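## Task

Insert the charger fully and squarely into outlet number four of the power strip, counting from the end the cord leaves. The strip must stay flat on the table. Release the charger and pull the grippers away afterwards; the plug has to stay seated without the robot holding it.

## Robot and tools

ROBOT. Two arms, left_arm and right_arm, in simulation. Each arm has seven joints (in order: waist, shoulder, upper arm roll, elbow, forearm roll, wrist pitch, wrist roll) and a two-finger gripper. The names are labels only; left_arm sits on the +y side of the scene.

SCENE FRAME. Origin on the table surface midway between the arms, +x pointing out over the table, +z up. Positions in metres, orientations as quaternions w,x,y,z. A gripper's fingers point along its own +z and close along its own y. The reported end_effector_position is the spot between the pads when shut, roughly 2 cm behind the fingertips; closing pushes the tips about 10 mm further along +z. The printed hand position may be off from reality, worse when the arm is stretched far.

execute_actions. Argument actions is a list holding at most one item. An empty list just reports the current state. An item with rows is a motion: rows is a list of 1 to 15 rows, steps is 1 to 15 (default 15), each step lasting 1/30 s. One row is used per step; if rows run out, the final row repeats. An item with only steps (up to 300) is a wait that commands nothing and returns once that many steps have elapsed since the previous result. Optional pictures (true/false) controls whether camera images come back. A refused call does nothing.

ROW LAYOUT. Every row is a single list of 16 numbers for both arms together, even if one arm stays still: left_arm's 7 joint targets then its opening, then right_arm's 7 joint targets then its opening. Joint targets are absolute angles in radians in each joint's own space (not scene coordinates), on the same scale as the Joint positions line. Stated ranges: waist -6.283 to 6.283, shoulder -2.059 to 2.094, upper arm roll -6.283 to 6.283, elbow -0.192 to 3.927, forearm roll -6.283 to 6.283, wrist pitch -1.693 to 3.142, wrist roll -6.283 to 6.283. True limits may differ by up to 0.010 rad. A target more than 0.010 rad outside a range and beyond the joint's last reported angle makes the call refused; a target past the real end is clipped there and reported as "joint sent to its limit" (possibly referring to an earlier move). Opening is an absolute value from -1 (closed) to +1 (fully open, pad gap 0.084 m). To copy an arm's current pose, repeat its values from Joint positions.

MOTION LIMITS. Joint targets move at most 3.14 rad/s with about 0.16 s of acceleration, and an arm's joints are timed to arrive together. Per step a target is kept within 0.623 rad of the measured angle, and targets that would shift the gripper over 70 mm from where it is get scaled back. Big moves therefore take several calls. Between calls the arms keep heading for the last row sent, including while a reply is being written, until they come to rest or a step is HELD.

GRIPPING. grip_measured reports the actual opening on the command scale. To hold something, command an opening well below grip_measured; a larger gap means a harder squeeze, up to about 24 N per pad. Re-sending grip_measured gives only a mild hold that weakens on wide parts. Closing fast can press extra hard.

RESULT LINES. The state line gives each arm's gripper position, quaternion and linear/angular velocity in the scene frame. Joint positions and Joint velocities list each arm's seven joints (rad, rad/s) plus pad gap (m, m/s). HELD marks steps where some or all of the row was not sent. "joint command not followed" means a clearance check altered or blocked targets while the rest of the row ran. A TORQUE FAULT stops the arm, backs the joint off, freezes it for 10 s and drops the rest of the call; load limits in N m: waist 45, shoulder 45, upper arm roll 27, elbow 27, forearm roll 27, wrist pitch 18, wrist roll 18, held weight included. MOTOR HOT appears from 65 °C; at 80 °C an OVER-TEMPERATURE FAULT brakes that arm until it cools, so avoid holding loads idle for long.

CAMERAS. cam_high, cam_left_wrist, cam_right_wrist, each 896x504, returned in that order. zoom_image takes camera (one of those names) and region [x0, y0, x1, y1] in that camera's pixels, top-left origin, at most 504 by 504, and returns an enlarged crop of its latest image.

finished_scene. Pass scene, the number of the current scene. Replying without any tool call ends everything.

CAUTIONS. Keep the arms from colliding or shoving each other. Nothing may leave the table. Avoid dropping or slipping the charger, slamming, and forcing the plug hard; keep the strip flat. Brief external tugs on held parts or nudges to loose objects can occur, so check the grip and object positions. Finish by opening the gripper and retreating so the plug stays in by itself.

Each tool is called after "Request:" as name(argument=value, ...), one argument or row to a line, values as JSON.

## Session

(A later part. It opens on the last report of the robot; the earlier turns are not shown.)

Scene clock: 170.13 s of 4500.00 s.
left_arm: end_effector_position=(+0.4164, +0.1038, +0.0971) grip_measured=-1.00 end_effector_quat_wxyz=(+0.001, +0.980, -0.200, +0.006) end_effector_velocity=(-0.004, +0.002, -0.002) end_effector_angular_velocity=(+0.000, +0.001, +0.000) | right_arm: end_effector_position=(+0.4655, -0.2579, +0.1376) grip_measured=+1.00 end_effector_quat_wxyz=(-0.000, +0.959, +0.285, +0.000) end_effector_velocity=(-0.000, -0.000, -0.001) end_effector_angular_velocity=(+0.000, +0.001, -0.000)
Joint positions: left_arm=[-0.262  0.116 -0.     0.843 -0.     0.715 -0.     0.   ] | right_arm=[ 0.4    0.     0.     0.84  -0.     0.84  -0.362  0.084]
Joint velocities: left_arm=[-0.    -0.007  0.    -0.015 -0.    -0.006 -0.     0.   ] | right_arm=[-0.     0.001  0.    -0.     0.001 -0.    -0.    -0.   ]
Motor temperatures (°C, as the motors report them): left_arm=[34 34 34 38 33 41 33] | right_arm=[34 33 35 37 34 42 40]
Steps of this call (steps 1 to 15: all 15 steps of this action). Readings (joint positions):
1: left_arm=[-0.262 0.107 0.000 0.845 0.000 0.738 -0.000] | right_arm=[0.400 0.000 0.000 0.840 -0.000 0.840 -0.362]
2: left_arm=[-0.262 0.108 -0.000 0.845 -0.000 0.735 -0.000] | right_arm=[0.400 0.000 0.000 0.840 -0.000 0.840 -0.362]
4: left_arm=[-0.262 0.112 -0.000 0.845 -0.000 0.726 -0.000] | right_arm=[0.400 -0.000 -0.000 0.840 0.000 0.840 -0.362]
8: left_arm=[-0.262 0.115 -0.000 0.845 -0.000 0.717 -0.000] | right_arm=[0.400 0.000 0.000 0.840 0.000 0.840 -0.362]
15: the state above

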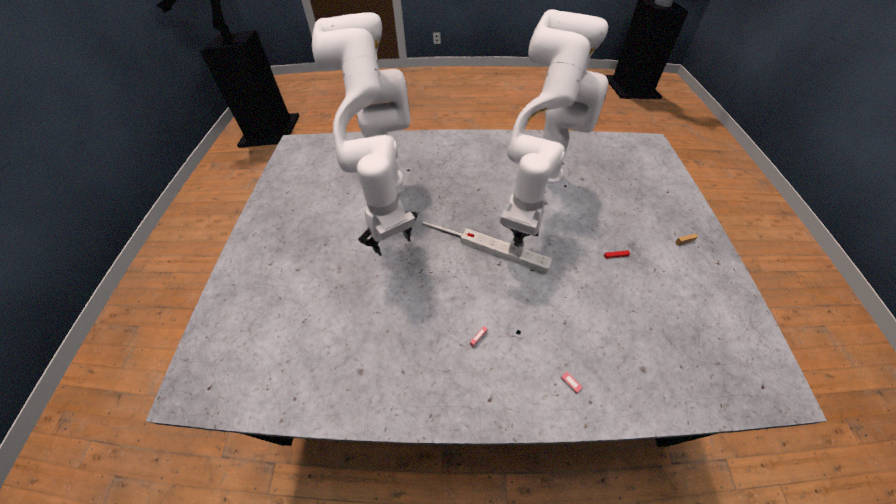

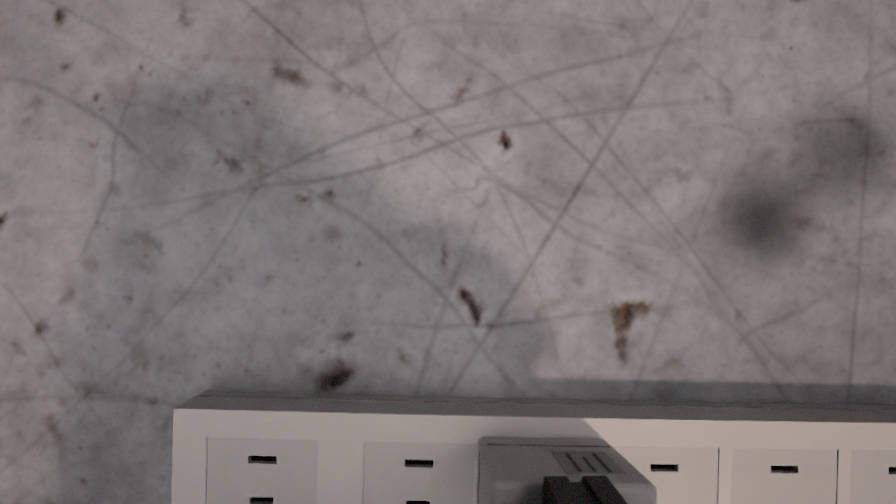

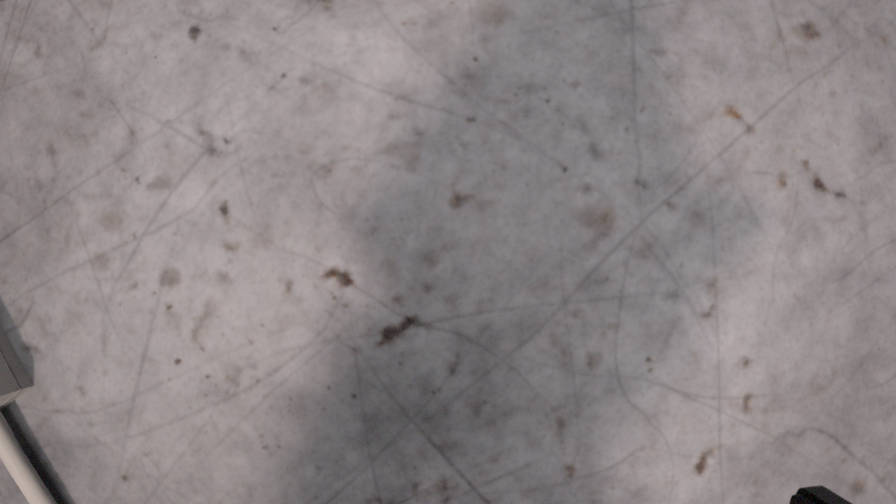

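Request:
execute_actions(
  actions=[
    {"rows":[[-0.2616,0,0,0.9,0,0.9,0,-1,0.4,0,0,0.84,0,0.84,-0.362,1]]},
  ],
  pictures=false,
)

Request:
execute_actions(
  actions=[
    {"rows":[[0.3,-0.1,0,1,0,1.1,0,-1,0.4,0,0,0.84,0,0.84,-0.362,1]]},
  ],
  pictures=false,
)

Request:
execute_actions(
  actions=[
    {"steps":15},
  ],
)

Request:
zoom_image(
  camera="cam_high",
  region=[470,215,570,285],
)

Scene clock: 177.43 s of 4500.00 s.
left_arm: end_effector_position=(+0.4099, +0.1067, +0.1537) grip_measured=-1.00 end_effector_quat_wxyz=(-0.001, +0.980, -0.200, -0.003) end_effector_velocity=(+0.007, -0.003, +0.013) end_effector_angular_velocity=(-0.009, -0.022, -0.000) | right_arm: end_effector_position=(+0.4655, -0.2579, +0.1376) grip_measured=+1.00 end_effector_quat_wxyz=(-0.000, +0.959, +0.285, +0.000) end_effector_velocity=(-0.000, +0.000, -0.000) end_effector_angular_velocity=(-0.000, +0.001, +0.000)
Joint positions: left_arm=[-0.262  0.003  0.     0.897  0.     0.899 -0.     0.   ] | right_arm=[ 0.4    0.     0.     0.84  -0.     0.84  -0.362  0.084]
Joint velocities: left_arm=[-0.    -0.014  0.     0.02   0.     0.011  0.     0.   ] | right_arm=[ 0.     0.     0.    -0.001 -0.    -0.     0.     0.   ]
Motor temperatures (°C, as the motors report them): left_arm=[34 34 34 37 33 41 33] | right_arm=[34 33 35 37 34 42 40]
Steps of this call (steps 1 to 15: the robot went on to your last target; steps 16 to 90: nothing new was sent; then 3.80 s passed at rest; steps 91 to 105: all 15 steps of this action). Readings (joint positions):
91: left_arm=[-0.262 0.115 -0.000 0.842 0.000 0.715 0.000] | right_arm=[0.400 0.000 -0.000 0.840 -0.000 0.840 -0.362]
92: left_arm=[-0.262 0.113 0.000 0.843 0.000 0.720 0.000] | right_arm=[0.400 0.000 0.000 0.840 0.000 0.840 -0.362]
94: left_arm=[-0.262 0.094 0.000 0.845 0.000 0.769 0.000] | right_arm=[0.400 -0.000 0.000 0.840 -0.000 0.840 -0.362]
98: left_arm=[-0.262 0.017 0.000 0.890 0.000 0.874 0.000] | right_arm=[0.400 0.000 0.000 0.840 -0.000 0.840 -0.362]
105: the state above

Scene clock: 177.93 s of 4500.00 s.
left_arm: end_effector_position=(+0.4443, +0.2682, +0.2018) grip_measured=-1.00 end_effector_quat_wxyz=(+0.000, +1.000, -0.014, -0.001) end_effector_velocity=(-0.000, +0.383, +0.111) end_effector_angular_velocity=(-0.000, -0.006, +0.865) | right_arm: end_effector_position=(+0.4655, -0.2579, +0.1376) grip_measured=+1.00 end_effector_quat_wxyz=(-0.000, +0.959, +0.285, +0.000) end_effector_velocity=(+0.000, +0.001, +0.000) end_effector_angular_velocity=(+0.000, -0.000, +0.001)
Joint positions: left_arm=[ 0.112 -0.065  0.001  0.966  0.     1.033 -0.     0.   ] | right_arm=[ 0.4   -0.     0.     0.84  -0.     0.84  -0.362  0.084]
Joint velocities: left_arm=[ 0.869 -0.161 -0.004  0.156 -0.     0.31   0.     0.   ] | right_arm=[ 0.001  0.     0.     0.001  0.    -0.    -0.     0.   ]
Motor temperatures (°C, as the motors report them): left_arm=[34 34 34 37 33 41 33] | right_arm=[34 33 35 37 34 42 40]
Steps of this call (steps 1 to 15: all 15 steps of this action). Readings (joint positions):
1: left_arm=[-0.261 0.003 0.000 0.898 -0.000 0.900 0.000] | right_arm=[0.400 0.000 -0.000 0.840 0.000 0.840 -0.362]
2: left_arm=[-0.257 0.002 -0.001 0.899 -0.000 0.902 0.000] | right_arm=[0.400 -0.000 -0.000 0.840 -0.000 0.840 -0.362]
4: left_arm=[-0.215 -0.006 -0.008 0.906 -0.000 0.918 0.000] | right_arm=[0.400 0.000 -0.000 0.840 0.000 0.840 -0.362]
8: left_arm=[-0.090 -0.028 0.002 0.930 0.000 0.960 -0.000] | right_arm=[0.400 -0.000 -0.000 0.840 -0.000 0.840 -0.362]
15: the state above

Scene clock: 178.43 s of 4500.00 s.
left_arm: end_effector_position=(+0.4359, +0.3485, +0.2255) grip_measured=-1.00 end_effector_quat_wxyz=(-0.000, +0.997, +0.077, -0.000) end_effector_velocity=(-0.001, +0.010, +0.003) end_effector_angular_velocity=(-0.000, -0.004, +0.023) | right_arm: end_effector_position=(+0.4655, -0.2579, +0.1376) grip_measured=+1.00 end_effector_quat_wxyz=(-0.000, +0.959, +0.285, +0.000) end_effector_velocity=(+0.000, -0.000, +0.000) end_effector_angular_velocity=(+0.001, -0.000, -0.002)
Joint positions: left_arm=[ 0.298 -0.1   -0.002  0.999 -0.     1.1    0.     0.   ] | right_arm=[ 0.4    0.    -0.     0.84  -0.     0.84  -0.362  0.084]
Joint velocities: left_arm=[ 0.012 -0.003  0.011  0.004  0.     0.002 -0.     0.   ] | right_arm=[-0.001 -0.    -0.     0.     0.001 -0.     0.001  0.   ]
Motor temperatures (°C, as the motors report them): left_arm=[34 34 34 37 33 41 33] | right_arm=[34 33 35 37 34 42 40]
Steps of this call (steps 1 to 15: the robot went on to your last target). Readings (joint positions):
1: left_arm=[0.141 -0.071 0.001 0.971 0.000 1.043 -0.000] | right_arm=[0.400 0.000 0.000 0.840 -0.000 0.840 -0.362]
2: left_arm=[0.171 -0.076 0.001 0.976 0.000 1.054 -0.000] | right_arm=[0.400 0.000 -0.000 0.840 0.000 0.840 -0.362]
4: left_arm=[0.228 -0.087 0.001 0.987 0.000 1.074 -0.000] | right_arm=[0.400 0.000 0.000 0.840 -0.000 0.840 -0.362]
8: left_arm=[0.289 -0.098 0.003 0.998 0.000 1.095 -0.000] | right_arm=[0.400 0.000 -0.000 0.840 0.000 0.840 -0.362]
15: the state above

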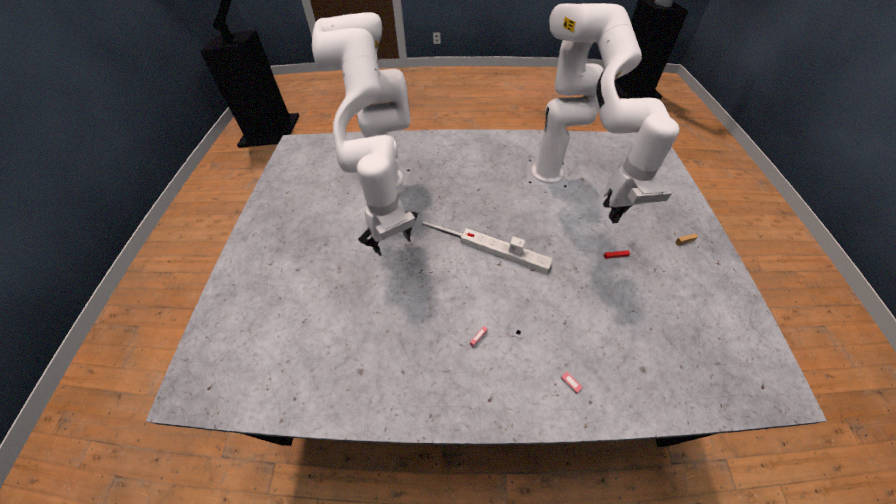

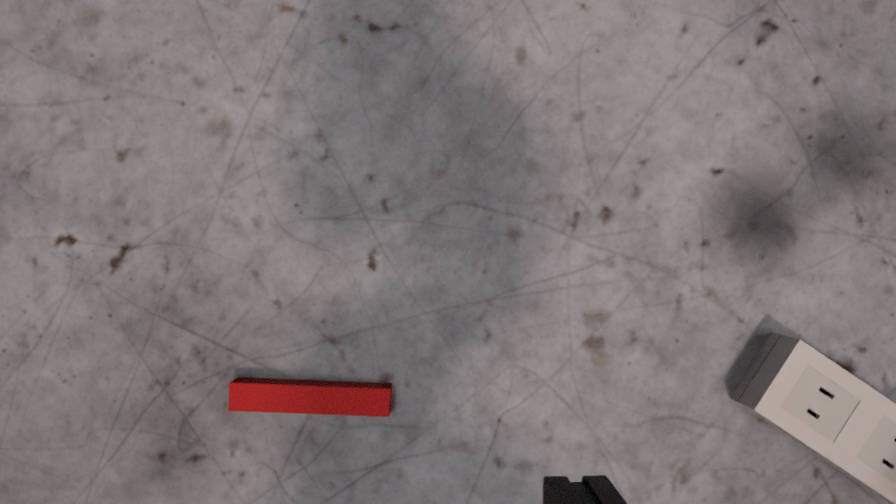

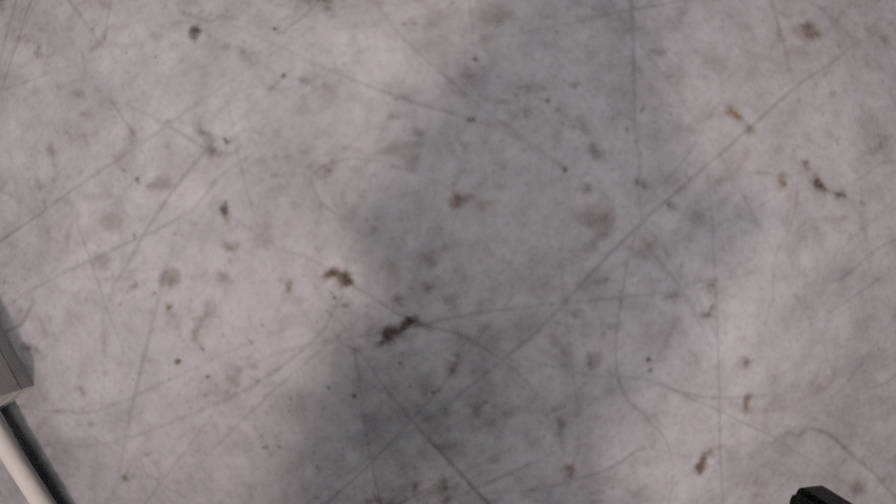

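Region (470, 215, 570, 285) of cam_high's 896x504 image, scaled by 5.040, with more detail than that image has; it fills the top 353 rows of this view, and the rest is white.

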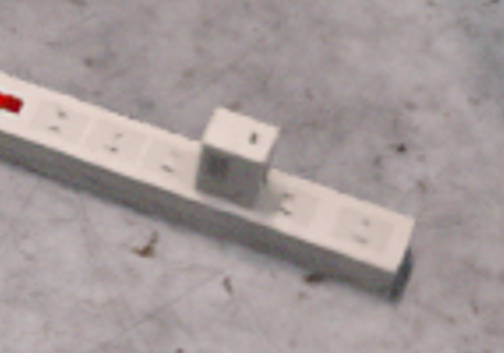

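Request:
finished_scene(
  scene=1,
)

The scene is finished: the task was done.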